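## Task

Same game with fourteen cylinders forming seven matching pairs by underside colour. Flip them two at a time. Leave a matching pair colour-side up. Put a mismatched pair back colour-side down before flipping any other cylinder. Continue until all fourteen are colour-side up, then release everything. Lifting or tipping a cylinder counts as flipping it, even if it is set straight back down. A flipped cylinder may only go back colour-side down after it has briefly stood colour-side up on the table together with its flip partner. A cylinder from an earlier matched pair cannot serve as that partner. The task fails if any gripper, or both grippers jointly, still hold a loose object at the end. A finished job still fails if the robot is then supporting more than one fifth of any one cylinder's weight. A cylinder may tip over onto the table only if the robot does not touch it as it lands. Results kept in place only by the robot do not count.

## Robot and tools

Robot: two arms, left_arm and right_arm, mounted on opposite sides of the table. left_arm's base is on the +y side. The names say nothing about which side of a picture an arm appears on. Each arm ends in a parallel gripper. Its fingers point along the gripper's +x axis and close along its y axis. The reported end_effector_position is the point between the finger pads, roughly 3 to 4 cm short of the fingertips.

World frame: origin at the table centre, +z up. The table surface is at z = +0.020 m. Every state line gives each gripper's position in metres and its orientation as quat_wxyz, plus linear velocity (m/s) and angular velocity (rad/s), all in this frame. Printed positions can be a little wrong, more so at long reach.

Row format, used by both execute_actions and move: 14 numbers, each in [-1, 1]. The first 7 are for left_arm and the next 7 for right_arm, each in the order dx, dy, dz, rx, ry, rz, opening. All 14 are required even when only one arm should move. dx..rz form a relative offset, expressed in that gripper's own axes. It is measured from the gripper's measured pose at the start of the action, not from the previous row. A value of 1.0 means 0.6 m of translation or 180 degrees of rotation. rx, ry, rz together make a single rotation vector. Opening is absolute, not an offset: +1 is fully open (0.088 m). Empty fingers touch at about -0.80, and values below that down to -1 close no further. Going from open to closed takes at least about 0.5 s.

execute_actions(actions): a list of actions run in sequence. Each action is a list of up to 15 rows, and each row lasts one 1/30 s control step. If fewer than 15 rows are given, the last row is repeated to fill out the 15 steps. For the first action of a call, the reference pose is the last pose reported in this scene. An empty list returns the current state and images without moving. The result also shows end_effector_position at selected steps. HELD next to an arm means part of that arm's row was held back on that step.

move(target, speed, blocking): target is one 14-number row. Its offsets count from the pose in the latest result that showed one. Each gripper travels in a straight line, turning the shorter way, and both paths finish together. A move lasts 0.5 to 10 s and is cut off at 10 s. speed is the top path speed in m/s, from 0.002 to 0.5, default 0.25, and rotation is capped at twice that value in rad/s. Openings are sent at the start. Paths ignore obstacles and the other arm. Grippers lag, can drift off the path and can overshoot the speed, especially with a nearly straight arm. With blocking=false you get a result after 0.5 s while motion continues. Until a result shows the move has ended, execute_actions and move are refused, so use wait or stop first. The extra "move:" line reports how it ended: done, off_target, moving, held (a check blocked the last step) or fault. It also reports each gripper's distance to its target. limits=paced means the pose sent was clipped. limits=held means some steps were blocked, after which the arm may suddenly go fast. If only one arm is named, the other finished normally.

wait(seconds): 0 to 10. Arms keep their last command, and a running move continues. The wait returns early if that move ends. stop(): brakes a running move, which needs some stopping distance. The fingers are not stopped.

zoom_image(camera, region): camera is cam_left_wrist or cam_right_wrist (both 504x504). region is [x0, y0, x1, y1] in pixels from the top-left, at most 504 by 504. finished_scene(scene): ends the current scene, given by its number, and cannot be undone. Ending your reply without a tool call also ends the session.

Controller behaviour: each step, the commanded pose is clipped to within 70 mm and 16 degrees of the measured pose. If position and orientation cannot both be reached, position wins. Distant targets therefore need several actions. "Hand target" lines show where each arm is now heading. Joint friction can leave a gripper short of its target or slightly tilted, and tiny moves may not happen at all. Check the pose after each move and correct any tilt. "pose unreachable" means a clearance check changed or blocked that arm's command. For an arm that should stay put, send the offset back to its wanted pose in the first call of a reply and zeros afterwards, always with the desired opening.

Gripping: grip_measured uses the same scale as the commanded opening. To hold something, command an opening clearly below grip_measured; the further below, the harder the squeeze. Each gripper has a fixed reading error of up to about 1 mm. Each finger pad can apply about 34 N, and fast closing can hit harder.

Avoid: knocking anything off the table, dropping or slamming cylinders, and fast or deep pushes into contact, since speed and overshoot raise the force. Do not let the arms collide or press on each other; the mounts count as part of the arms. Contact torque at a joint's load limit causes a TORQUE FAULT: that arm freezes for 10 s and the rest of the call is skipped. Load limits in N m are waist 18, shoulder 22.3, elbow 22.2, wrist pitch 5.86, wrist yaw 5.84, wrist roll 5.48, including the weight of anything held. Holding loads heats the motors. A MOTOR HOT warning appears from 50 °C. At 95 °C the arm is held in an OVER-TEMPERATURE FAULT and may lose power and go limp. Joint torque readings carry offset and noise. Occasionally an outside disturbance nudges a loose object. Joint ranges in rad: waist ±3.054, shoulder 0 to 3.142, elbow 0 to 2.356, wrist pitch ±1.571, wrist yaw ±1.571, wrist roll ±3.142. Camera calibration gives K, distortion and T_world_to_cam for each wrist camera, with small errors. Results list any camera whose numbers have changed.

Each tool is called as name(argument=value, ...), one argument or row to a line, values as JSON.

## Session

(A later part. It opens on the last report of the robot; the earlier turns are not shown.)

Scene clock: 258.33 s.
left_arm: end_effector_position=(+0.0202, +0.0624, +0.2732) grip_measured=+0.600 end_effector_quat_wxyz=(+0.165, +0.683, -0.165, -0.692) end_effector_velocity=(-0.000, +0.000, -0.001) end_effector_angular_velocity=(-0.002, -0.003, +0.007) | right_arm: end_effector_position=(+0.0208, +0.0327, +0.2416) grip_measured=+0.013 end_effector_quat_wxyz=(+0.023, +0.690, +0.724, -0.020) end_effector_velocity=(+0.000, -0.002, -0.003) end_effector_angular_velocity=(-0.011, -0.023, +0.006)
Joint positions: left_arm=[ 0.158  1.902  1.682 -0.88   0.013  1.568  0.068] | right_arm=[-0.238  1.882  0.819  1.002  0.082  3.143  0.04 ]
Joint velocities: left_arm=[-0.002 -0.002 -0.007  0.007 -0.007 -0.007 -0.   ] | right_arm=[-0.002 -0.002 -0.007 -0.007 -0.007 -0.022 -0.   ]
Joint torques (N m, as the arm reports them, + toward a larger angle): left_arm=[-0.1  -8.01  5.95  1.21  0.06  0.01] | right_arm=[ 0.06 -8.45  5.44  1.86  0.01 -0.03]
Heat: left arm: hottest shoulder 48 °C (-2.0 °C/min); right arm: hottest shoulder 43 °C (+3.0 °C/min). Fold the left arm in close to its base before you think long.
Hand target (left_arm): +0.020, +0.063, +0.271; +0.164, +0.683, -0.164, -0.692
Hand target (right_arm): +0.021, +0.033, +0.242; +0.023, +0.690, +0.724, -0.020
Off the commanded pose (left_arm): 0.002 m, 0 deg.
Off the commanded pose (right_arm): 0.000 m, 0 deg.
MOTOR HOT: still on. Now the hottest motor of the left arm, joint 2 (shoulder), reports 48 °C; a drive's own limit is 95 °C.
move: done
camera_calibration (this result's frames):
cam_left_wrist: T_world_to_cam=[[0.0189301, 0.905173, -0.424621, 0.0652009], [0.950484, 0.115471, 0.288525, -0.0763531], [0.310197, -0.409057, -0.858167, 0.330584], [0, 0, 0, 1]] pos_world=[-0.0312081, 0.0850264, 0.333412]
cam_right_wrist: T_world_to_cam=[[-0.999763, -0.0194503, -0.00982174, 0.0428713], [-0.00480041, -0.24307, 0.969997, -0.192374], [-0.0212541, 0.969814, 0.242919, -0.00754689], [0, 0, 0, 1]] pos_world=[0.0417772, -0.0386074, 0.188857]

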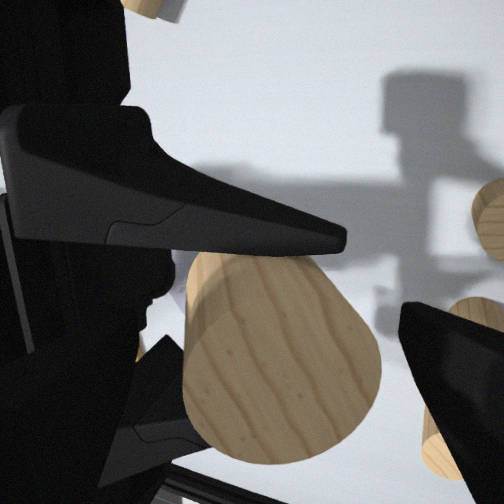

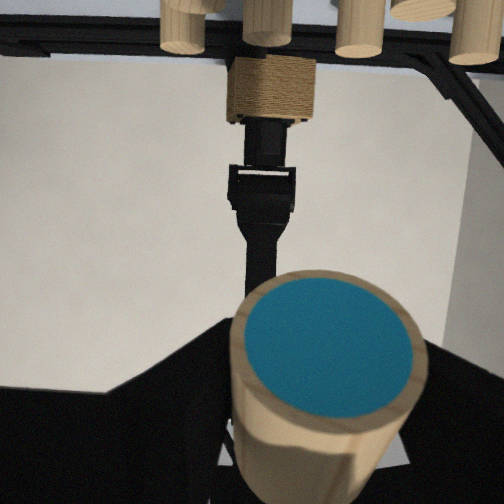

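move(
  target=[0,0,0,0,0,0,-0.4,0,0,0,0,0,0,-0.4],
)

move(
  target=[0,0,0,0,0,0,-0.4,0,0,0,0,0,0,1],
)

move(
  target=[0,0,0,0,0,0,-0.4,-0.2,0,0,0,0,0,1],
)

move(
  target=[0.11,-0.164,0.135,0,0.005,-0.153,-0.4,0,0,0.015,-0.003,0.025,0,1],
)

Scene clock: 262.10 s.
left_arm: end_effector_position=(+0.0202, +0.0616, +0.2734) grip_measured=+0.057 end_effector_quat_wxyz=(+0.166, +0.683, -0.166, -0.692) end_effector_velocity=(-0.002, +0.002, -0.001) end_effector_angular_velocity=(+0.007, +0.010, +0.001) | right_arm: end_effector_position=(+0.0208, +0.0327, +0.2416) grip_measured=+0.012 end_effector_quat_wxyz=(+0.023, +0.690, +0.724, -0.020) end_effector_velocity=(+0.000, +0.000, -0.003) end_effector_angular_velocity=(-0.017, -0.009, +0.005)
Joint positions: left_arm=[ 0.158  1.902  1.681 -0.874  0.013  1.568  0.042] | right_arm=[-0.238  1.882  0.819  1.002  0.082  3.143  0.04 ]
Joint velocities: left_arm=[-0.002 -0.002 -0.002 -0.007  0.007 -0.007 -0.   ] | right_arm=[-0.002 -0.002  0.002 -0.022 -0.007 -0.007 -0.   ]
Joint torques (N m, as the arm reports them, + toward a larger angle): left_arm=[-0.02 -7.92  6.85  0.6   0.04 -0.01] | right_arm=[ 0.04 -8.49  5.4   1.85  0.01 -0.02]
Heat: left arm: hottest shoulder 48 °C (-2.0 °C/min); right arm: hottest shoulder 43 °C (+2.0 °C/min). Fold the left arm in close to its base before you think long.
Hand target (left_arm): +0.020, +0.062, +0.273; +0.165, +0.683, -0.165, -0.692
Hand target (right_arm): +0.021, +0.033, +0.242; +0.023, +0.690, +0.724, -0.020
Off the commanded pose (left_arm): 0.001 m, 0 deg.
Off the commanded pose (right_arm): 0.000 m, 0 deg.
MOTOR HOT: still on. Now the hottest motor of the left arm, joint 2 (shoulder), reports 48 °C; a drive's own limit is 95 °C.
move: done
camera_calibration (this result's frames):
cam_left_wrist: T_world_to_cam=[[0.0189314, 0.903384, -0.428415, 0.0671458], [0.950483, 0.116681, 0.288041, -0.0762381], [0.310199, -0.412655, -0.856442, 0.330109], [0, 0, 0, 1]] pos_world=[-0.0312077, 0.084458, 0.333445]
cam_right_wrist: T_world_to_cam=[[-0.999763, -0.0194503, -0.00982174, 0.0428713], [-0.00480041, -0.24307, 0.969997, -0.192374], [-0.0212541, 0.969814, 0.242919, -0.00754689], [0, 0, 0, 1]] pos_world=[0.0417772, -0.0386074, 0.188857]

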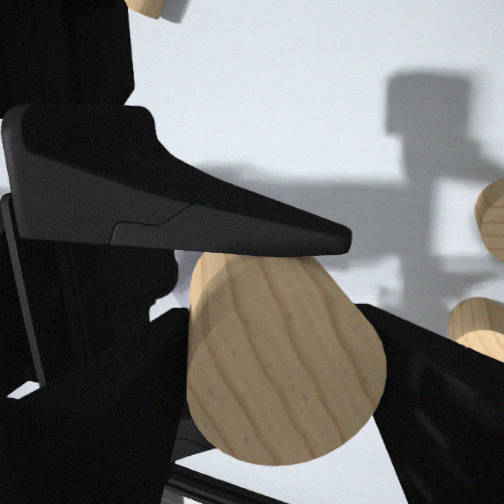

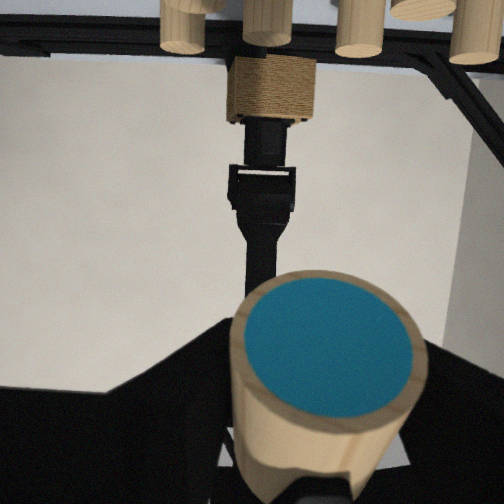

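Scene clock: 262.80 s.
left_arm: end_effector_position=(+0.0202, +0.0617, +0.2733) grip_measured=+0.056 end_effector_quat_wxyz=(+0.166, +0.683, -0.166, -0.692) end_effector_velocity=(+0.000, -0.001, -0.001) end_effector_angular_velocity=(-0.002, +0.010, +0.006) | right_arm: end_effector_position=(+0.0208, +0.0327, +0.2416) grip_measured=+1.000 end_effector_quat_wxyz=(+0.023, +0.690, +0.724, -0.020) end_effector_velocity=(+0.000, -0.001, -0.001) end_effector_angular_velocity=(-0.007, -0.008, +0.005)
Joint positions: left_arm=[ 0.158  1.902  1.681 -0.875  0.013  1.568  0.042] | right_arm=[-0.238  1.882  0.819  1.002  0.082  3.143  0.088]
Joint velocities: left_arm=[ 0.002  0.002 -0.002  0.007  0.007 -0.007 -0.   ] | right_arm=[-0.002 -0.002 -0.002 -0.007 -0.007 -0.007  0.   ]
Joint torques (N m, as the arm reports them, + toward a larger angle): left_arm=[ 0.02 -7.82  6.71  1.01  0.02 -0.03] | right_arm=[ 0.04 -8.47  5.41  1.85  0.01 -0.04]
Heat: left arm: hottest shoulder 48 °C (-2.0 °C/min); right arm: hottest shoulder 43 °C (+2.0 °C/min). Fold the left arm in close to its base before you think long.
Hand target (left_arm): +0.020, +0.062, +0.273; +0.166, +0.683, -0.166, -0.692
Hand target (right_arm): +0.021, +0.033, +0.242; +0.023, +0.690, +0.724, -0.020
Off the commanded pose (left_arm): 0.000 m, 0 deg.
Off the commanded pose (right_arm): 0.000 m, 0 deg.
MOTOR HOT: still on. Now the hottest motor of the left arm, joint 2 (shoulder), reports 48 °C; a drive's own limit is 95 °C.
move: done
camera_calibration (this result's frames):
cam_left_wrist: T_world_to_cam=[[0.0189313, 0.903547, -0.428071, 0.0669583], [0.950483, 0.116571, 0.288085, -0.076241], [0.310199, -0.412328, -0.856599, 0.33013], [0, 0, 0, 1]] pos_world=[-0.0312077, 0.0845091, 0.333416]
cam_right_wrist: T_world_to_cam=[[-0.999763, -0.0194503, -0.00982174, 0.0428713], [-0.00480041, -0.24307, 0.969997, -0.192374], [-0.0212541, 0.969814, 0.242919, -0.00754689], [0, 0, 0, 1]] pos_world=[0.0417772, -0.0386074, 0.188857]

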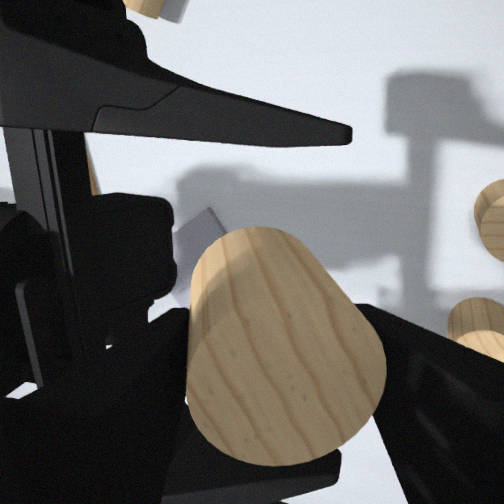

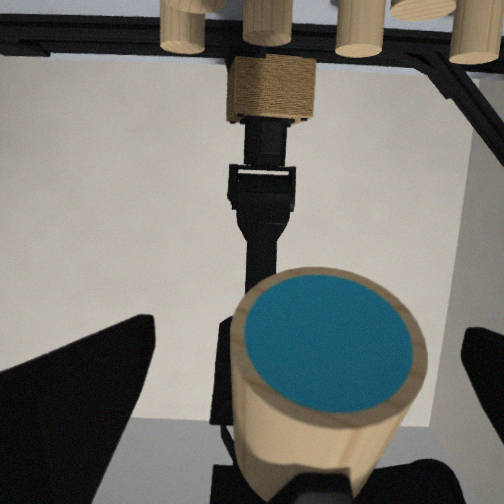

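Scene clock: 263.87 s.
left_arm: end_effector_position=(+0.0202, +0.0617, +0.2732) grip_measured=+0.055 end_effector_quat_wxyz=(+0.166, +0.683, -0.166, -0.692) end_effector_velocity=(-0.002, +0.003, -0.000) end_effector_angular_velocity=(+0.007, +0.010, +0.001) | right_arm: end_effector_position=(+0.0267, -0.0834, +0.2517) grip_measured=+1.000 end_effector_quat_wxyz=(+0.020, +0.689, +0.724, -0.016) end_effector_velocity=(+0.002, -0.002, +0.002) end_effector_angular_velocity=(+0.003, -0.007, -0.009)
Joint positions: left_arm=[ 0.158  1.903  1.681 -0.875  0.013  1.568  0.042] | right_arm=[-0.197  1.447  0.372  1.023  0.122  3.143  0.088]
Joint velocities: left_arm=[-0.002 -0.007 -0.007 -0.007  0.007 -0.007 -0.   ] | right_arm=[-0.002 -0.017 -0.007 -0.007  0.007 -0.007  0.   ]
Joint torques (N m, as the arm reports them, + toward a larger angle): left_arm=[ 0.07 -8.02  6.87  0.96  0.06 -0.03] | right_arm=[ 0.16 -6.01  4.05  1.57  0.12  0.06]
Heat: left arm: hottest shoulder 48 °C (-2.0 °C/min); right arm: hottest shoulder 43 °C (+2.0 °C/min). Fold the left arm in close to its base before you think long.
Hand target (left_arm): +0.020, +0.062, +0.273; +0.166, +0.683, -0.166, -0.692
Hand target (right_arm): +0.027, -0.087, +0.249; +0.023, +0.690, +0.724, -0.020
Off the commanded pose (left_arm): 0.000 m, 0 deg.
Off the commanded pose (right_arm): 0.005 m, 0 deg.
MOTOR HOT: still on. Now the hottest motor of the left arm, joint 2 (shoulder), reports 48 °C; a drive's own limit is 95 °C.
move: done
camera_calibration (this result's frames):
cam_left_wrist: T_world_to_cam=[[0.0189312, 0.90371, -0.427726, 0.0668033], [0.950483, 0.116461, 0.288129, -0.0761955], [0.310199, -0.412001, -0.856757, 0.33], [0, 0, 0, 1]] pos_world=[-0.0312077, 0.0844632, 0.333257]
cam_right_wrist: T_world_to_cam=[[-0.999735, -0.0201943, -0.0110666, 0.0468383], [-0.00565154, -0.250711, 0.968046, -0.230539], [-0.0223235, 0.967851, 0.25053, 0.100677], [0, 0, 0, 1]] pos_world=[0.0477705, -0.154293, 0.198468]

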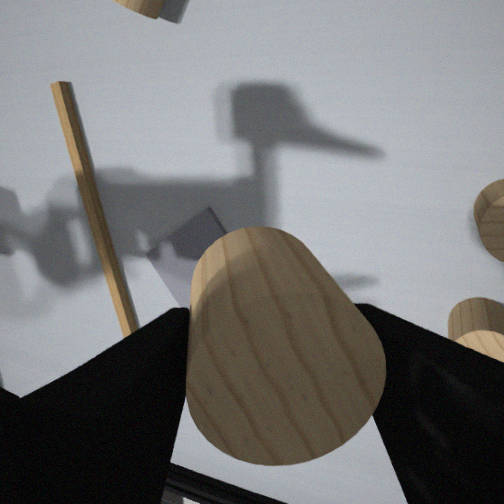

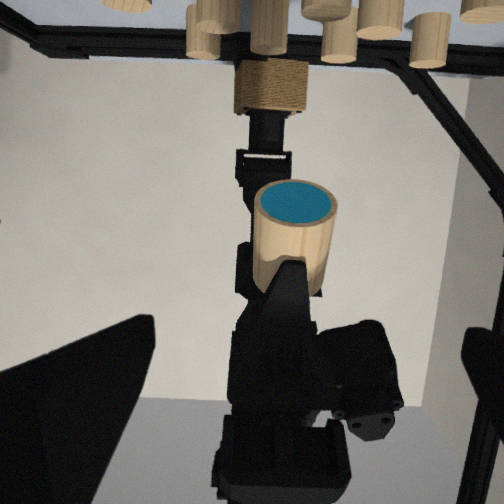

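Scene clock: 265.23 s.
left_arm: end_effector_position=(-0.0596, +0.1213, +0.1698) grip_measured=+0.053 end_effector_quat_wxyz=(-0.002, +0.710, +0.003, -0.705) end_effector_velocity=(+0.003, -0.008, +0.006) end_effector_angular_velocity=(-0.036, -0.015, +0.024) | right_arm: end_effector_position=(+0.0264, -0.0823, +0.2504) grip_measured=+1.000 end_effector_quat_wxyz=(-0.015, +0.690, +0.724, +0.018) end_effector_velocity=(-0.002, -0.000, -0.002) end_effector_angular_velocity=(-0.002, -0.008, +0.009)
Joint positions: left_arm=[-0.047  2.133  1.699 -1.145 -0.006  1.366  0.042] | right_arm=[-0.197  1.575  0.337  1.284  0.122  3.131  0.088]
Joint velocities: left_arm=[ 0.002 -0.002  0.022  0.007 -0.022 -0.022 -0.   ] | right_arm=[ 0.002  0.007 -0.002  0.007 -0.007 -0.007  0.   ]
Joint torques (N m, as the arm reports them, + toward a larger angle): left_arm=[-0.08 -7.87  6.95 -0.08  0.22 -0.1 ] | right_arm=[-0.03 -4.24  3.23  1.96 -0.07 -0.2 ]
Heat: left arm: hottest shoulder 48 °C (-2.0 °C/min); right arm: hottest shoulder 43 °C (+2.0 °C/min). Fold the left arm in close to its base before you think long.
Hand target (left_arm): -0.062, +0.120, +0.170; -0.001, +0.707, +0.004, -0.707
Hand target (right_arm): +0.027, -0.084, +0.243; -0.005, +0.689, +0.724, +0.014
Off the commanded pose (left_arm): 0.003 m, 0 deg.
Off the commanded pose (right_arm): 0.008 m, 1 deg.
MOTOR HOT: still on. Now the hottest motor of the left arm, joint 2 (shoulder), reports 48 °C; a drive's own limit is 95 °C.
move: done
camera_calibration (this result's frames):
cam_left_wrist: T_world_to_cam=[[0.0205092, 0.999022, 0.039163, -0.120531], [0.944206, -0.032233, 0.327774, 0.0334438], [0.328716, 0.0302556, -0.943944, 0.253047], [0, 0, 0, 1]] pos_world=[-0.112286, 0.113835, 0.232621]
cam_right_wrist: T_world_to_cam=[[-0.999777, -0.0192597, -0.00869604, 0.0461266], [-0.00152788, -0.344554, 0.938765, -0.229454], [-0.0210766, 0.938569, 0.344448, 0.0738961], [0, 0, 0, 1]] pos_world=[0.0473232, -0.147527, 0.190351]

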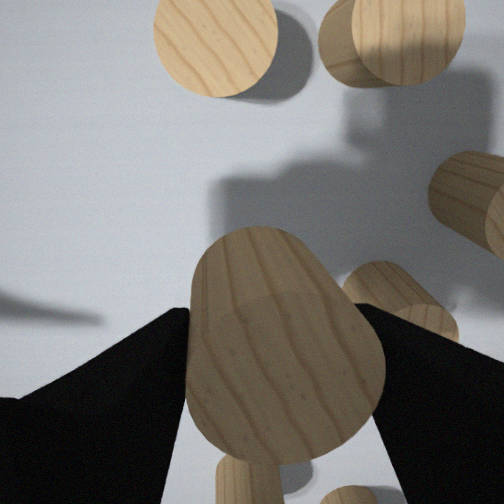

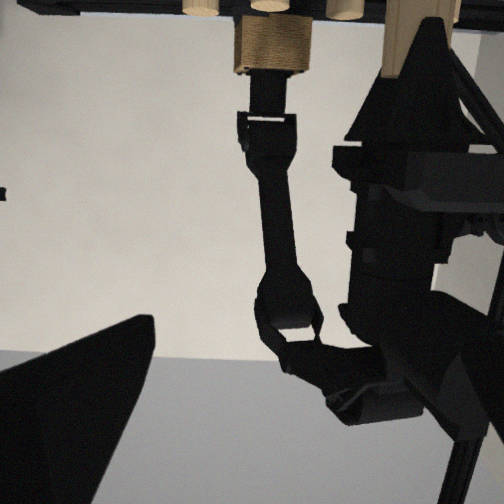

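move(
  target=[0.143,0,0,0,0,-0.012,-0.4,0,0,0.015,0,-0.006,0,1],
  speed=0.07,
)

move(
  target=[0,0,0,0,0,0,0.45,0,0,0,0,0,0,1],
)

move(
  target=[-0.115,0,0,0,0,0.005,0.45,0,0,0,0,0,0,1],
)

move(
  target=[0,0.02,0.127,0,0,0,0.45,0,0,0,0,0,0,1],
)

Scene clock: 270.20 s.
left_arm: end_effector_position=(-0.0587, +0.1205, +0.0884) grip_measured=+0.048 end_effector_quat_wxyz=(-0.011, +0.711, +0.013, -0.703) end_effector_velocity=(-0.002, -0.001, +0.000) end_effector_angular_velocity=(-0.006, +0.009, -0.010) | right_arm: end_effector_position=(+0.0263, -0.0814, +0.2466) grip_measured=+1.000 end_effector_quat_wxyz=(-0.013, +0.690, +0.724, +0.016) end_effector_velocity=(-0.002, -0.000, -0.003) end_effector_angular_velocity=(-0.012, -0.010, +0.009)
Joint positions: left_arm=[-0.044  2.26   1.568 -0.914 -0.005  1.368  0.041] | right_arm=[-0.197  1.593  0.336  1.298  0.122  3.131  0.088]
Joint velocities: left_arm=[-0.002 -0.002 -0.002  0.007  0.007  0.007 -0.   ] | right_arm=[ 0.002  0.002 -0.002 -0.007 -0.007 -0.007  0.   ]
Joint torques (N m, as the arm reports them, + toward a larger angle): left_arm=[ 0.16 -7.83  4.89  0.39  0.25  0.12] | right_arm=[-0.03 -4.22  3.86  1.96  0.    0.05]
Heat: left arm: hottest shoulder 48 °C (-1.0 °C/min); right arm: hottest shoulder 42 °C (+1.0 °C/min). Fold the left arm in close to its base before you think long.
Hand target (left_arm): -0.058, +0.122, +0.084; -0.015, +0.710, +0.016, -0.704
Hand target (right_arm): +0.027, -0.082, +0.241; -0.008, +0.690, +0.724, +0.011
Off the commanded pose (left_arm): 0.005 m, 1 deg.
Off the commanded pose (right_arm): 0.005 m, 1 deg.
MOTOR HOT: still on. Now the hottest motor of the left arm, joint 2 (shoulder), reports 48 °C; a drive's own limit is 95 °C.
move: done
camera_calibration (this result's frames):
cam_left_wrist: T_world_to_cam=[[0.0187254, 0.997595, 0.0667299, -0.118961], [0.942799, -0.0398358, 0.330973, 0.0597689], [0.332835, 0.0567153, -0.941278, 0.172747], [0, 0, 0, 1]] pos_world=[-0.111619, 0.111259, 0.150759]
cam_right_wrist: T_world_to_cam=[[-0.999768, -0.0193076, -0.00950374, 0.0461617], [-0.00238239, -0.339609, 0.940564, -0.225579], [-0.0213876, 0.940368, 0.339484, 0.075822], [0, 0, 0, 1]] pos_world=[0.0472352, -0.147018, 0.18687]

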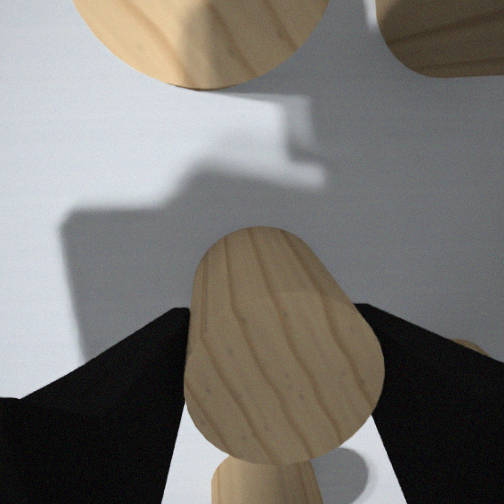

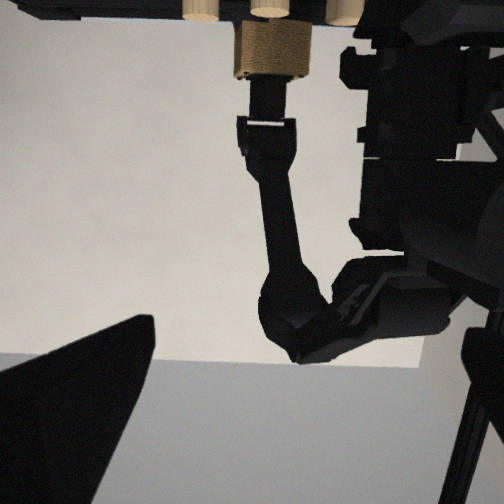

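Scene clock: 270.87 s.
left_arm: end_effector_position=(-0.0587, +0.1205, +0.0884) grip_measured=+0.448 end_effector_quat_wxyz=(-0.011, +0.711, +0.013, -0.703) end_effector_velocity=(-0.002, +0.002, +0.000) end_effector_angular_velocity=(+0.009, +0.005, +0.005) | right_arm: end_effector_position=(+0.0263, -0.0814, +0.2466) grip_measured=+1.000 end_effector_quat_wxyz=(-0.013, +0.690, +0.724, +0.016) end_effector_velocity=(+0.002, -0.001, -0.003) end_effector_angular_velocity=(-0.012, -0.010, -0.000)
Joint positions: left_arm=[-0.044  2.26   1.568 -0.914 -0.005  1.368  0.061] | right_arm=[-0.197  1.593  0.336  1.298  0.122  3.131  0.088]
Joint velocities: left_arm=[-0.002 -0.002 -0.002 -0.007  0.007 -0.007  0.   ] | right_arm=[-0.007 -0.002 -0.007 -0.007 -0.007 -0.007  0.   ]
Joint torques (N m, as the arm reports them, + toward a larger angle): left_arm=[-0.02 -8.69  5.33  0.14  0.05  0.01] | right_arm=[ 0.09 -5.34  4.54  1.83 -0.01 -0.03]
Heat: left arm: hottest shoulder 49 °C (+0.0 °C/min); right arm: hottest shoulder 42 °C (+1.0 °C/min). Fold the left arm in close to its base before you think long.
Hand target (left_arm): -0.059, +0.121, +0.088; -0.011, +0.711, +0.013, -0.703
Hand target (right_arm): +0.026, -0.081, +0.247; -0.013, +0.690, +0.724, +0.016
Off the commanded pose (left_arm): 0.000 m, 0 deg.
Off the commanded pose (right_arm): 0.000 m, 0 deg.
MOTOR HOT: still on. Now the hottest motor of the left arm, joint 2 (shoulder), reports 49 °C; a drive's own limit is 95 °C.
move: done
camera_calibration (this result's frames):
cam_left_wrist: T_world_to_cam=[[0.0187254, 0.997595, 0.0667299, -0.118961], [0.942799, -0.0398358, 0.330973, 0.0597689], [0.332835, 0.0567153, -0.941278, 0.172747], [0, 0, 0, 1]] pos_world=[-0.111619, 0.111259, 0.150759]
cam_right_wrist: T_world_to_cam=[[-0.999768, -0.0193076, -0.00950374, 0.0461617], [-0.00238239, -0.339609, 0.940564, -0.225579], [-0.0213876, 0.940368, 0.339484, 0.075822], [0, 0, 0, 1]] pos_world=[0.0472352, -0.147018, 0.18687]

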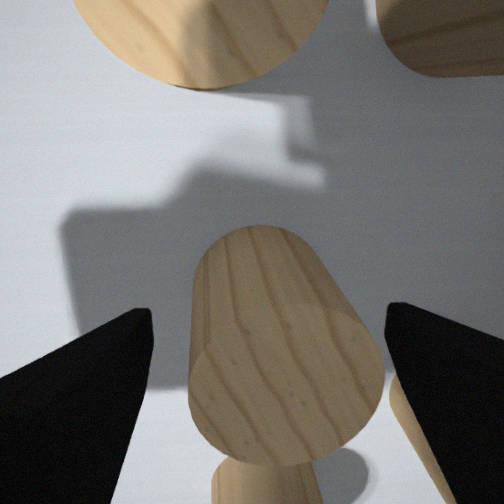

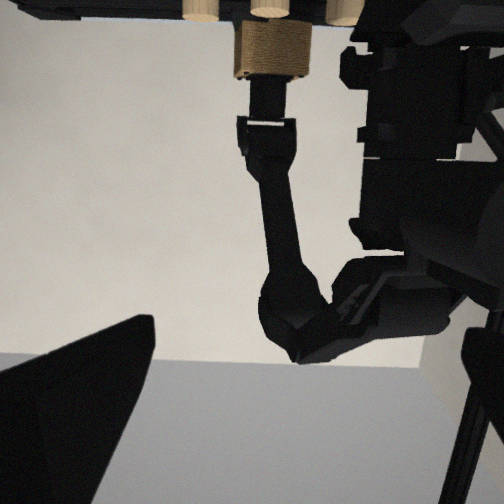

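Scene clock: 271.73 s.
left_arm: end_effector_position=(-0.0589, +0.1201, +0.1516) grip_measured=+0.450 end_effector_quat_wxyz=(-0.011, +0.711, +0.012, -0.703) end_effector_velocity=(-0.000, -0.001, +0.003) end_effector_angular_velocity=(-0.004, -0.007, +0.005) | right_arm: end_effector_position=(+0.0263, -0.0814, +0.2466) grip_measured=+1.000 end_effector_quat_wxyz=(-0.013, +0.690, +0.724, +0.016) end_effector_velocity=(-0.002, -0.001, +0.002) end_effector_angular_velocity=(+0.008, -0.021, +0.009)
Joint positions: left_arm=[-0.044  2.176  1.693 -1.123 -0.005  1.368  0.061] | right_arm=[-0.197  1.593  0.336  1.298  0.122  3.131  0.088]
Joint velocities: left_arm=[-0.002 -0.002  0.007 -0.007 -0.007 -0.007 -0.   ] | right_arm=[ 0.002 -0.002 -0.002  0.007 -0.007 -0.022  0.   ]
Joint torques (N m, as the arm reports them, + toward a larger angle): left_arm=[-0.28 -9.45  6.79 -0.08 -0.07 -0.07] | right_arm=[ 0.04 -5.38  4.56  1.83 -0.01 -0.03]
Heat: left arm: hottest shoulder 49 °C (+0.0 °C/min); right arm: hottest shoulder 42 °C (+1.0 °C/min). Fold the left arm in close to its base before you think long.
Hand target (left_arm): -0.060, +0.118, +0.157; -0.006, +0.711, +0.007, -0.703
Hand target (right_arm): +0.026, -0.081, +0.247; -0.013, +0.690, +0.724, +0.016
Off the commanded pose (left_arm): 0.006 m, 1 deg.
Off the commanded pose (right_arm): 0.000 m, 0 deg.
MOTOR HOT: still on. Now the hottest motor of the left arm, joint 2 (shoulder), reports 49 °C; a drive's own limit is 95 °C.
move: done
camera_calibration (this result's frames):
cam_left_wrist: T_world_to_cam=[[0.019121, 0.997662, 0.0656069, -0.122609], [0.942859, -0.0398244, 0.330802, 0.0391075], [0.332642, 0.0555328, -0.941417, 0.232426], [0, 0, 0, 1]] pos_world=[-0.111843, 0.110973, 0.213917]
cam_right_wrist: T_world_to_cam=[[-0.999768, -0.0193076, -0.00950374, 0.0461617], [-0.00238239, -0.339609, 0.940564, -0.225579], [-0.0213876, 0.940368, 0.339484, 0.075822], [0, 0, 0, 1]] pos_world=[0.0472352, -0.147018, 0.18687]

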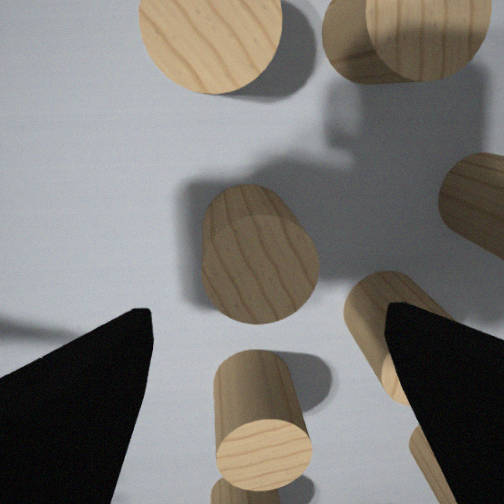

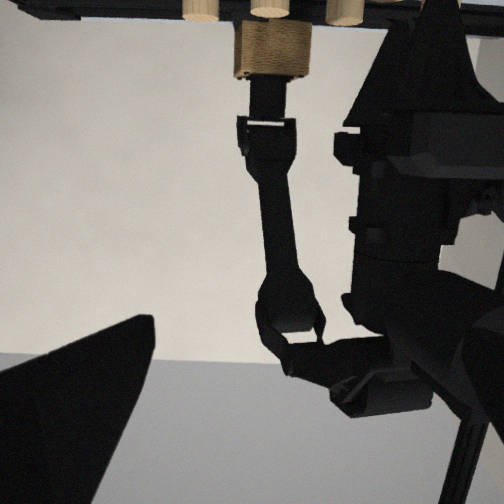

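Scene clock: 272.60 s.
left_arm: end_effector_position=(-0.1343, +0.1096, +0.1516) grip_measured=+0.450 end_effector_quat_wxyz=(-0.012, +0.712, +0.009, -0.702) end_effector_velocity=(+0.002, +0.000, +0.001) end_effector_angular_velocity=(+0.009, -0.011, +0.010) | right_arm: end_effector_position=(+0.0263, -0.0814, +0.2466) grip_measured=+1.000 end_effector_quat_wxyz=(-0.013, +0.690, +0.724, +0.016) end_effector_velocity=(+0.002, -0.000, -0.002) end_effector_angular_velocity=(-0.007, -0.008, -0.010)
Joint positions: left_arm=[-0.207  2.304  1.905 -1.205 -0.002  1.209  0.061] | right_arm=[-0.197  1.593  0.336  1.298  0.122  3.131  0.088]
Joint velocities: left_arm=[ 0.002  0.007  0.017 -0.022 -0.007 -0.007 -0.   ] | right_arm=[-0.002 -0.002 -0.002 -0.007  0.007 -0.007  0.   ]
Joint torques (N m, as the arm reports them, + toward a larger angle): left_arm=[ 0.01 -8.33  6.98 -0.07  0.2  -0.07] | right_arm=[ 0.04 -5.33  4.5   1.83  0.   -0.03]
Heat: left arm: hottest shoulder 49 °C (+0.0 °C/min); right arm: hottest shoulder 41 °C (+0.0 °C/min). Fold the left arm in close to its base before you think long.
Hand target (left_arm): -0.135, +0.108, +0.150; -0.012, +0.711, +0.013, -0.703
Hand target (right_arm): +0.026, -0.081, +0.247; -0.013, +0.690, +0.724, +0.016
Off the commanded pose (left_arm): 0.002 m, 0 deg.
Off the commanded pose (right_arm): 0.000 m, 0 deg.
MOTOR HOT: still on. Now the hottest motor of the left arm, joint 2 (shoulder), reports 49 °C; a drive's own limit is 95 °C.
move: done
camera_calibration (this result's frames):
cam_left_wrist: T_world_to_cam=[[0.0239663, 0.997767, 0.0623508, -0.109498], [0.942186, -0.0433948, 0.332268, 0.109841], [0.334231, 0.0507828, -0.941122, 0.258782], [0, 0, 0, 1]] pos_world=[-0.187359, 0.100879, 0.213876]
cam_right_wrist: T_world_to_cam=[[-0.999768, -0.0193076, -0.00950374, 0.0461617], [-0.00238239, -0.339609, 0.940564, -0.225579], [-0.0213876, 0.940368, 0.339484, 0.075822], [0, 0, 0, 1]] pos_world=[0.0472352, -0.147018, 0.18687]

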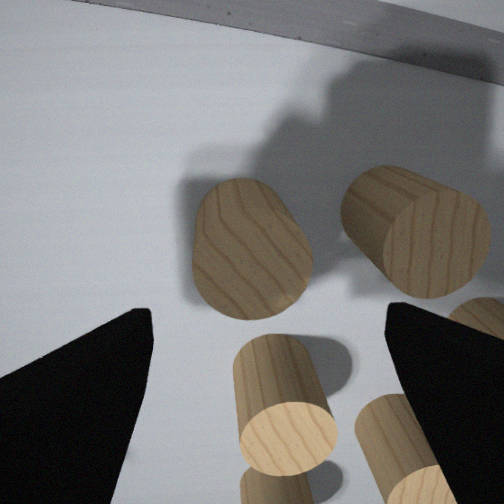

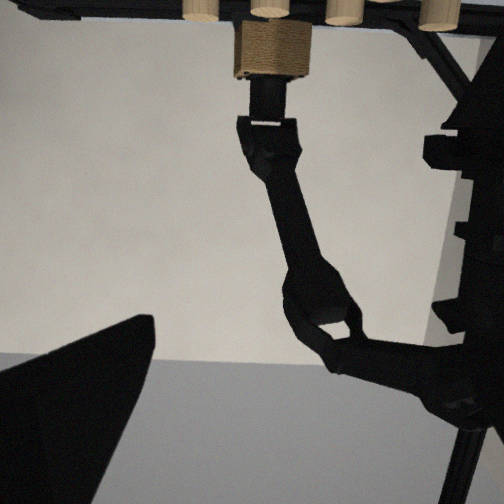

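move(
  target=[0.11,0.006,0.005,0,-0.003,0.006,0.3,0,0,0,0,0,0,1],
  speed=0.08,
)

Scene clock: 275.40 s.
left_arm: end_effector_position=(-0.1356, +0.1061, +0.0902) grip_measured=+0.300 end_effector_quat_wxyz=(-0.001, +0.708, -0.000, -0.706) end_effector_velocity=(+0.001, +0.002, +0.000) end_effector_angular_velocity=(+0.004, -0.009, +0.005) | right_arm: end_effector_position=(+0.0263, -0.0814, +0.2466) grip_measured=+1.000 end_effector_quat_wxyz=(-0.013, +0.690, +0.724, +0.016) end_effector_velocity=(-0.000, -0.001, +0.000) end_effector_angular_velocity=(-0.003, +0.007, +0.005)
Joint positions: left_arm=[-0.207  2.36   1.752 -0.965 -0.002  1.209  0.054] | right_arm=[-0.197  1.593  0.336  1.298  0.122  3.131  0.088]
Joint velocities: left_arm=[-0.002 -0.002 -0.002 -0.007 -0.007 -0.007 -0.   ] | right_arm=[-0.002 -0.007 -0.002 -0.007 -0.007  0.007  0.   ]
Joint torques (N m, as the arm reports them, + toward a larger angle): left_arm=[-0.22 -8.56  4.96  0.39  0.1  -0.03] | right_arm=[ 0.05 -5.37  4.55  1.84 -0.01 -0.02]
Heat: left arm: hottest shoulder 49 °C (+0.0 °C/min); right arm: hottest shoulder 41 °C (-1.0 °C/min). Fold the left arm in close to its base before you think long.
Hand target (left_arm): -0.136, +0.108, +0.086; -0.005, +0.708, +0.003, -0.706
Hand target (right_arm): +0.026, -0.081, +0.247; -0.013, +0.690, +0.724, +0.016
Off the commanded pose (left_arm): 0.005 m, 1 deg.
Off the commanded pose (right_arm): 0.000 m, 0 deg.
MOTOR HOT: still on. Now the hottest motor of the left arm, joint 2 (shoulder), reports 49 °C; a drive's own limit is 95 °C.
move: done
camera_calibration (this result's frames):
cam_left_wrist: T_world_to_cam=[[0.0237258, 0.999153, 0.033613, -0.0997581], [0.945776, -0.0333281, 0.323107, 0.131586], [0.323953, 0.0241244, -0.945765, 0.203468], [0, 0, 0, 1]] pos_world=[-0.187998, 0.0991506, 0.15327]
cam_right_wrist: T_world_to_cam=[[-0.999768, -0.0193076, -0.00950374, 0.0461617], [-0.00238239, -0.339609, 0.940564, -0.225579], [-0.0213876, 0.940368, 0.339484, 0.075822], [0, 0, 0, 1]] pos_world=[0.0472352, -0.147018, 0.18687]

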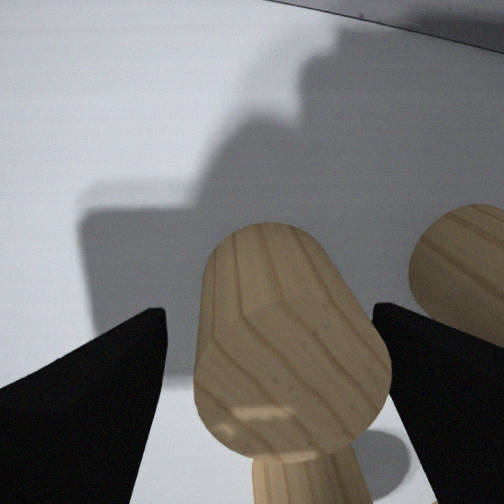

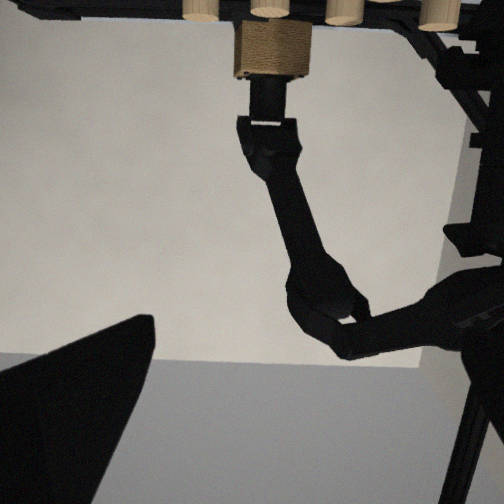

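move(
  target=[0,0,0,0,0,0,-0.4,0,0,0,0,0,0,1],
)

move(
  target=[-0.13,0,0,0,0,0,-0.4,0,0,0,0,0,0,1],
)

move(
  target=[-0.195,0.083,-0.267,0,0,0.164,-0.4,0,0,0,0,0,0,1],
)

Scene clock: 277.67 s.
left_arm: end_effector_position=(-0.1355, +0.1060, +0.0901) grip_measured=+0.039 end_effector_quat_wxyz=(-0.001, +0.708, -0.001, -0.706) end_effector_velocity=(+0.003, +0.002, -0.002) end_effector_angular_velocity=(+0.009, -0.011, +0.024) | right_arm: end_effector_position=(+0.0263, -0.0814, +0.2466) grip_measured=+1.000 end_effector_quat_wxyz=(-0.013, +0.690, +0.724, +0.016) end_effector_velocity=(-0.000, -0.000, -0.005) end_effector_angular_velocity=(-0.021, -0.011, +0.005)
Joint positions: left_arm=[-0.207  2.36   1.752 -0.964 -0.002  1.209  0.041] | right_arm=[-0.197  1.593  0.336  1.298  0.122  3.131  0.088]
Joint velocities: left_arm=[ 0.002  0.002 -0.002 -0.007 -0.007 -0.022 -0.   ] | right_arm=[-0.002 -0.002 -0.002 -0.022 -0.007 -0.007  0.   ]
Joint torques (N m, as the arm reports them, + toward a larger angle): left_arm=[-0.02 -9.42  5.53  0.16  0.09  0.01] | right_arm=[ 0.04 -5.34  4.43  1.84  0.   -0.03]
Heat: left arm: hottest shoulder 49 °C (+0.0 °C/min); right arm: hottest shoulder 41 °C (-1.0 °C/min). Fold the left arm in close to its base before you think long.
Hand target (left_arm): -0.136, +0.106, +0.090; -0.001, +0.708, -0.000, -0.706
Hand target (right_arm): +0.026, -0.081, +0.247; -0.013, +0.690, +0.724, +0.016
Off the commanded pose (left_arm): 0.000 m, 0 deg.
Off the commanded pose (right_arm): 0.000 m, 0 deg.
MOTOR HOT: still on. Now the hottest motor of the left arm, joint 2 (shoulder), reports 49 °C; a drive's own limit is 95 °C.
move: done
camera_calibration (this result's frames):
cam_left_wrist: T_world_to_cam=[[0.0237079, 0.999174, 0.0329989, -0.0996203], [0.945589, -0.0331261, 0.323673, 0.131429], [0.324499, 0.0235298, -0.945593, 0.203478], [0, 0, 0, 1]] pos_world=[-0.187944, 0.099104, 0.153155]
cam_right_wrist: T_world_to_cam=[[-0.999768, -0.0193076, -0.00950374, 0.0461617], [-0.00238239, -0.339609, 0.940564, -0.225579], [-0.0213876, 0.940368, 0.339484, 0.075822], [0, 0, 0, 1]] pos_world=[0.0472352, -0.147018, 0.18687]

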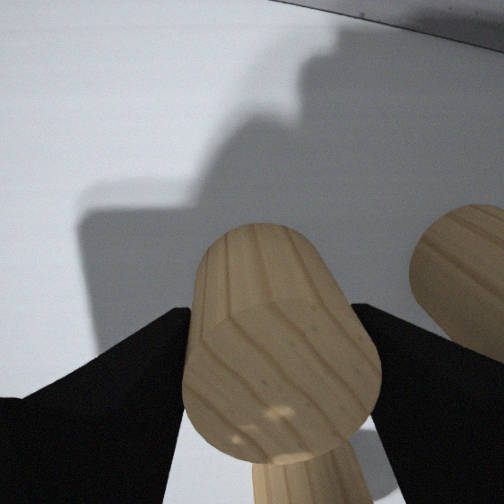

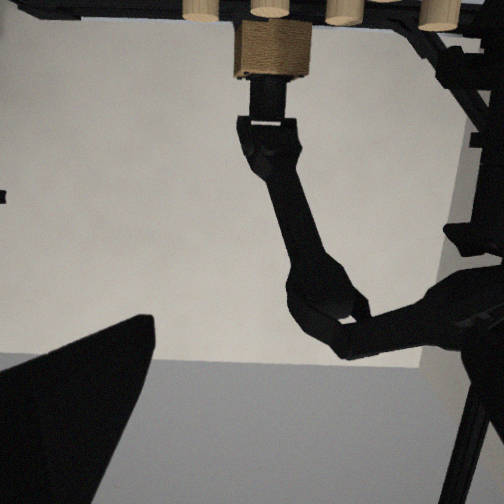

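Scene clock: 278.57 s.
left_arm: end_effector_position=(-0.1350, +0.1075, +0.1626) grip_measured=+0.038 end_effector_quat_wxyz=(-0.005, +0.710, +0.004, -0.705) end_effector_velocity=(-0.001, +0.002, +0.004) end_effector_angular_velocity=(+0.009, +0.004, +0.005) | right_arm: end_effector_position=(+0.0263, -0.0814, +0.2466) grip_measured=+1.000 end_effector_quat_wxyz=(-0.013, +0.690, +0.724, +0.016) end_effector_velocity=(-0.005, -0.000, -0.003) end_effector_angular_velocity=(-0.011, -0.011, +0.034)
Joint positions: left_arm=[-0.207  2.288  1.924 -1.221 -0.002  1.209  0.041] | right_arm=[-0.197  1.593  0.336  1.298  0.122  3.131  0.088]
Joint velocities: left_arm=[-0.002 -0.002  0.012 -0.022  0.007 -0.007 -0.   ] | right_arm=[-0.002  0.002 -0.002 -0.007 -0.037 -0.007  0.   ]
Joint torques (N m, as the arm reports them, + toward a larger angle): left_arm=[-0.28 -9.9   6.98 -0.03  0.04 -0.03] | right_arm=[ 0.09 -5.32  4.52  1.83  0.   -0.04]
Heat: left arm: hottest shoulder 49 °C (+0.0 °C/min); right arm: hottest shoulder 41 °C (-1.0 °C/min). Fold the left arm in close to its base before you think long.
Hand target (left_arm): -0.136, +0.106, +0.168; -0.001, +0.708, -0.001, -0.706
Hand target (right_arm): +0.026, -0.081, +0.247; -0.013, +0.690, +0.724, +0.016
Off the commanded pose (left_arm): 0.006 m, 1 deg.
Off the commanded pose (right_arm): 0.000 m, 0 deg.
MOTOR HOT: still on. Now the hottest motor of the left arm, joint 2 (shoulder), reports 49 °C; a drive's own limit is 95 °C.
move: done
camera_calibration (this result's frames):
cam_left_wrist: T_world_to_cam=[[0.0235333, 0.998716, 0.0448549, -0.105411], [0.944128, -0.0369558, 0.3275, 0.107054], [0.328737, 0.0346416, -0.943786, 0.270945], [0, 0, 0, 1]] pos_world=[-0.187661, 0.099846, 0.225382]
cam_right_wrist: T_world_to_cam=[[-0.999768, -0.0193076, -0.00950374, 0.0461617], [-0.00238239, -0.339609, 0.940564, -0.225579], [-0.0213876, 0.940368, 0.339484, 0.075822], [0, 0, 0, 1]] pos_world=[0.0472352, -0.147018, 0.18687]

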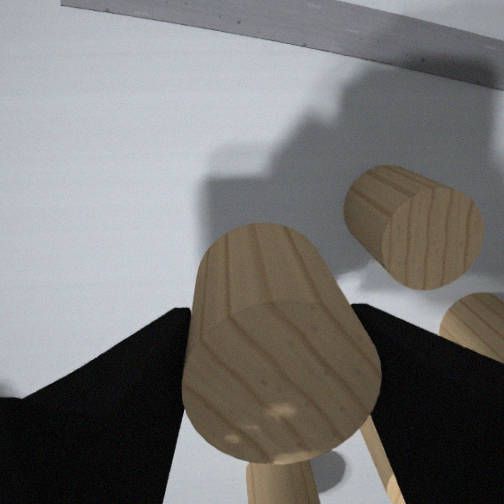

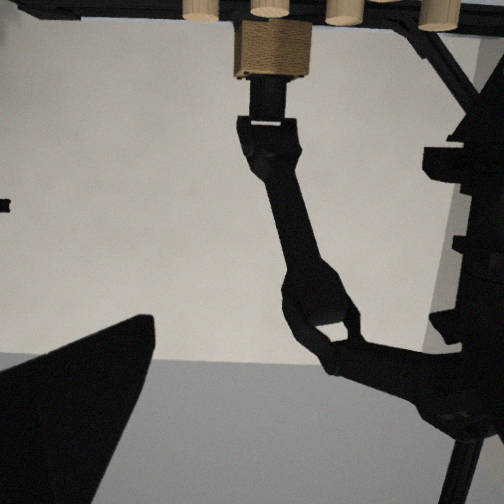

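Scene clock: 280.03 s.
left_arm: end_effector_position=(+0.0235, +0.0543, +0.2767) grip_measured=+0.036 end_effector_quat_wxyz=(+0.171, +0.691, -0.173, -0.681) end_effector_velocity=(+0.000, -0.001, +0.001) end_effector_angular_velocity=(-0.007, +0.003, -0.007) | right_arm: end_effector_position=(+0.0263, -0.0814, +0.2468) grip_measured=+1.000 end_effector_quat_wxyz=(-0.013, +0.690, +0.724, +0.016) end_effector_velocity=(-0.000, -0.001, -0.002) end_effector_angular_velocity=(-0.006, -0.023, +0.004)
Joint positions: left_arm=[ 0.156  1.919  1.71  -0.871 -0.013  1.578  0.041] | right_arm=[-0.197  1.593  0.336  1.298  0.122  3.131  0.088]
Joint velocities: left_arm=[ 0.002 -0.002 -0.002  0.007  0.007  0.007 -0.   ] | right_arm=[-0.002 -0.002 -0.002 -0.007 -0.007 -0.022  0.   ]
Joint torques (N m, as the arm reports them, + toward a larger angle): left_arm=[ 0.09 -9.44  6.22  1.31  0.23  0.11] | right_arm=[ 0.06 -5.32  4.55  1.82 -0.01 -0.03]
Heat: left arm: hottest shoulder 50 °C (+1.0 °C/min); right arm: hottest shoulder 41 °C (-1.0 °C/min). Fold the left arm in close to its base before you think long.
Hand target (left_arm): +0.023, +0.055, +0.282; +0.174, +0.688, -0.180, -0.682
Hand target (right_arm): +0.026, -0.081, +0.247; -0.013, +0.690, +0.724, +0.016
Off the commanded pose (left_arm): 0.004 m, 1 deg.
Off the commanded pose (right_arm): 0.000 m, 0 deg.
MOTOR HOT: still on. Now the hottest motor of the left arm, joint 2 (shoulder), reports 50 °C; a drive's own limit is 95 °C.
move: done
camera_calibration (this result's frames):
cam_left_wrist: T_world_to_cam=[[0.0282962, 0.8963, -0.442545, 0.079234], [0.942233, 0.123907, 0.311198, -0.0860421], [0.333761, -0.425787, -0.841017, 0.324798], [0, 0, 0, 1]] pos_world=[-0.0295753, 0.0779386, 0.335002]
cam_right_wrist: T_world_to_cam=[[-0.99977, -0.0193005, -0.00938837, 0.0461279], [-0.00226022, -0.340316, 0.940308, -0.225811], [-0.0213434, 0.940113, 0.340194, 0.0754814], [0, 0, 0, 1]] pos_world=[0.0472179, -0.146918, 0.187087]

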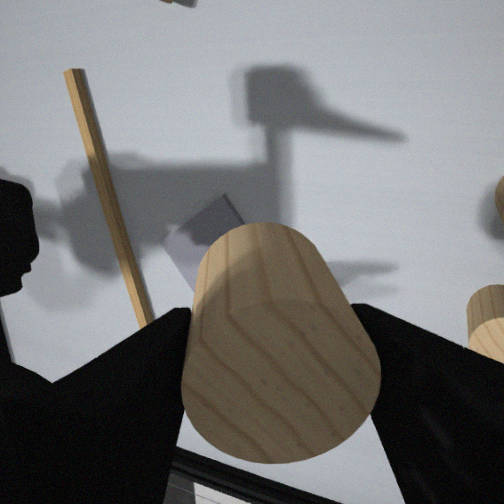

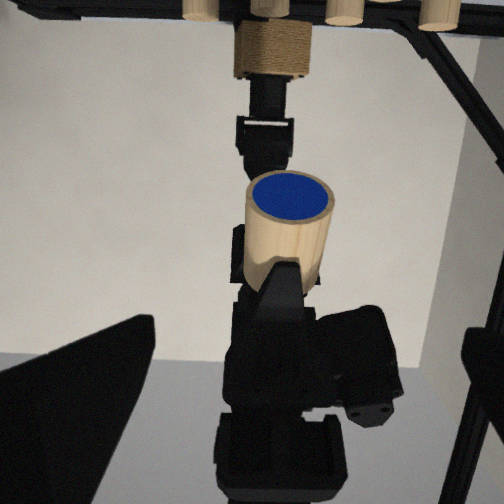

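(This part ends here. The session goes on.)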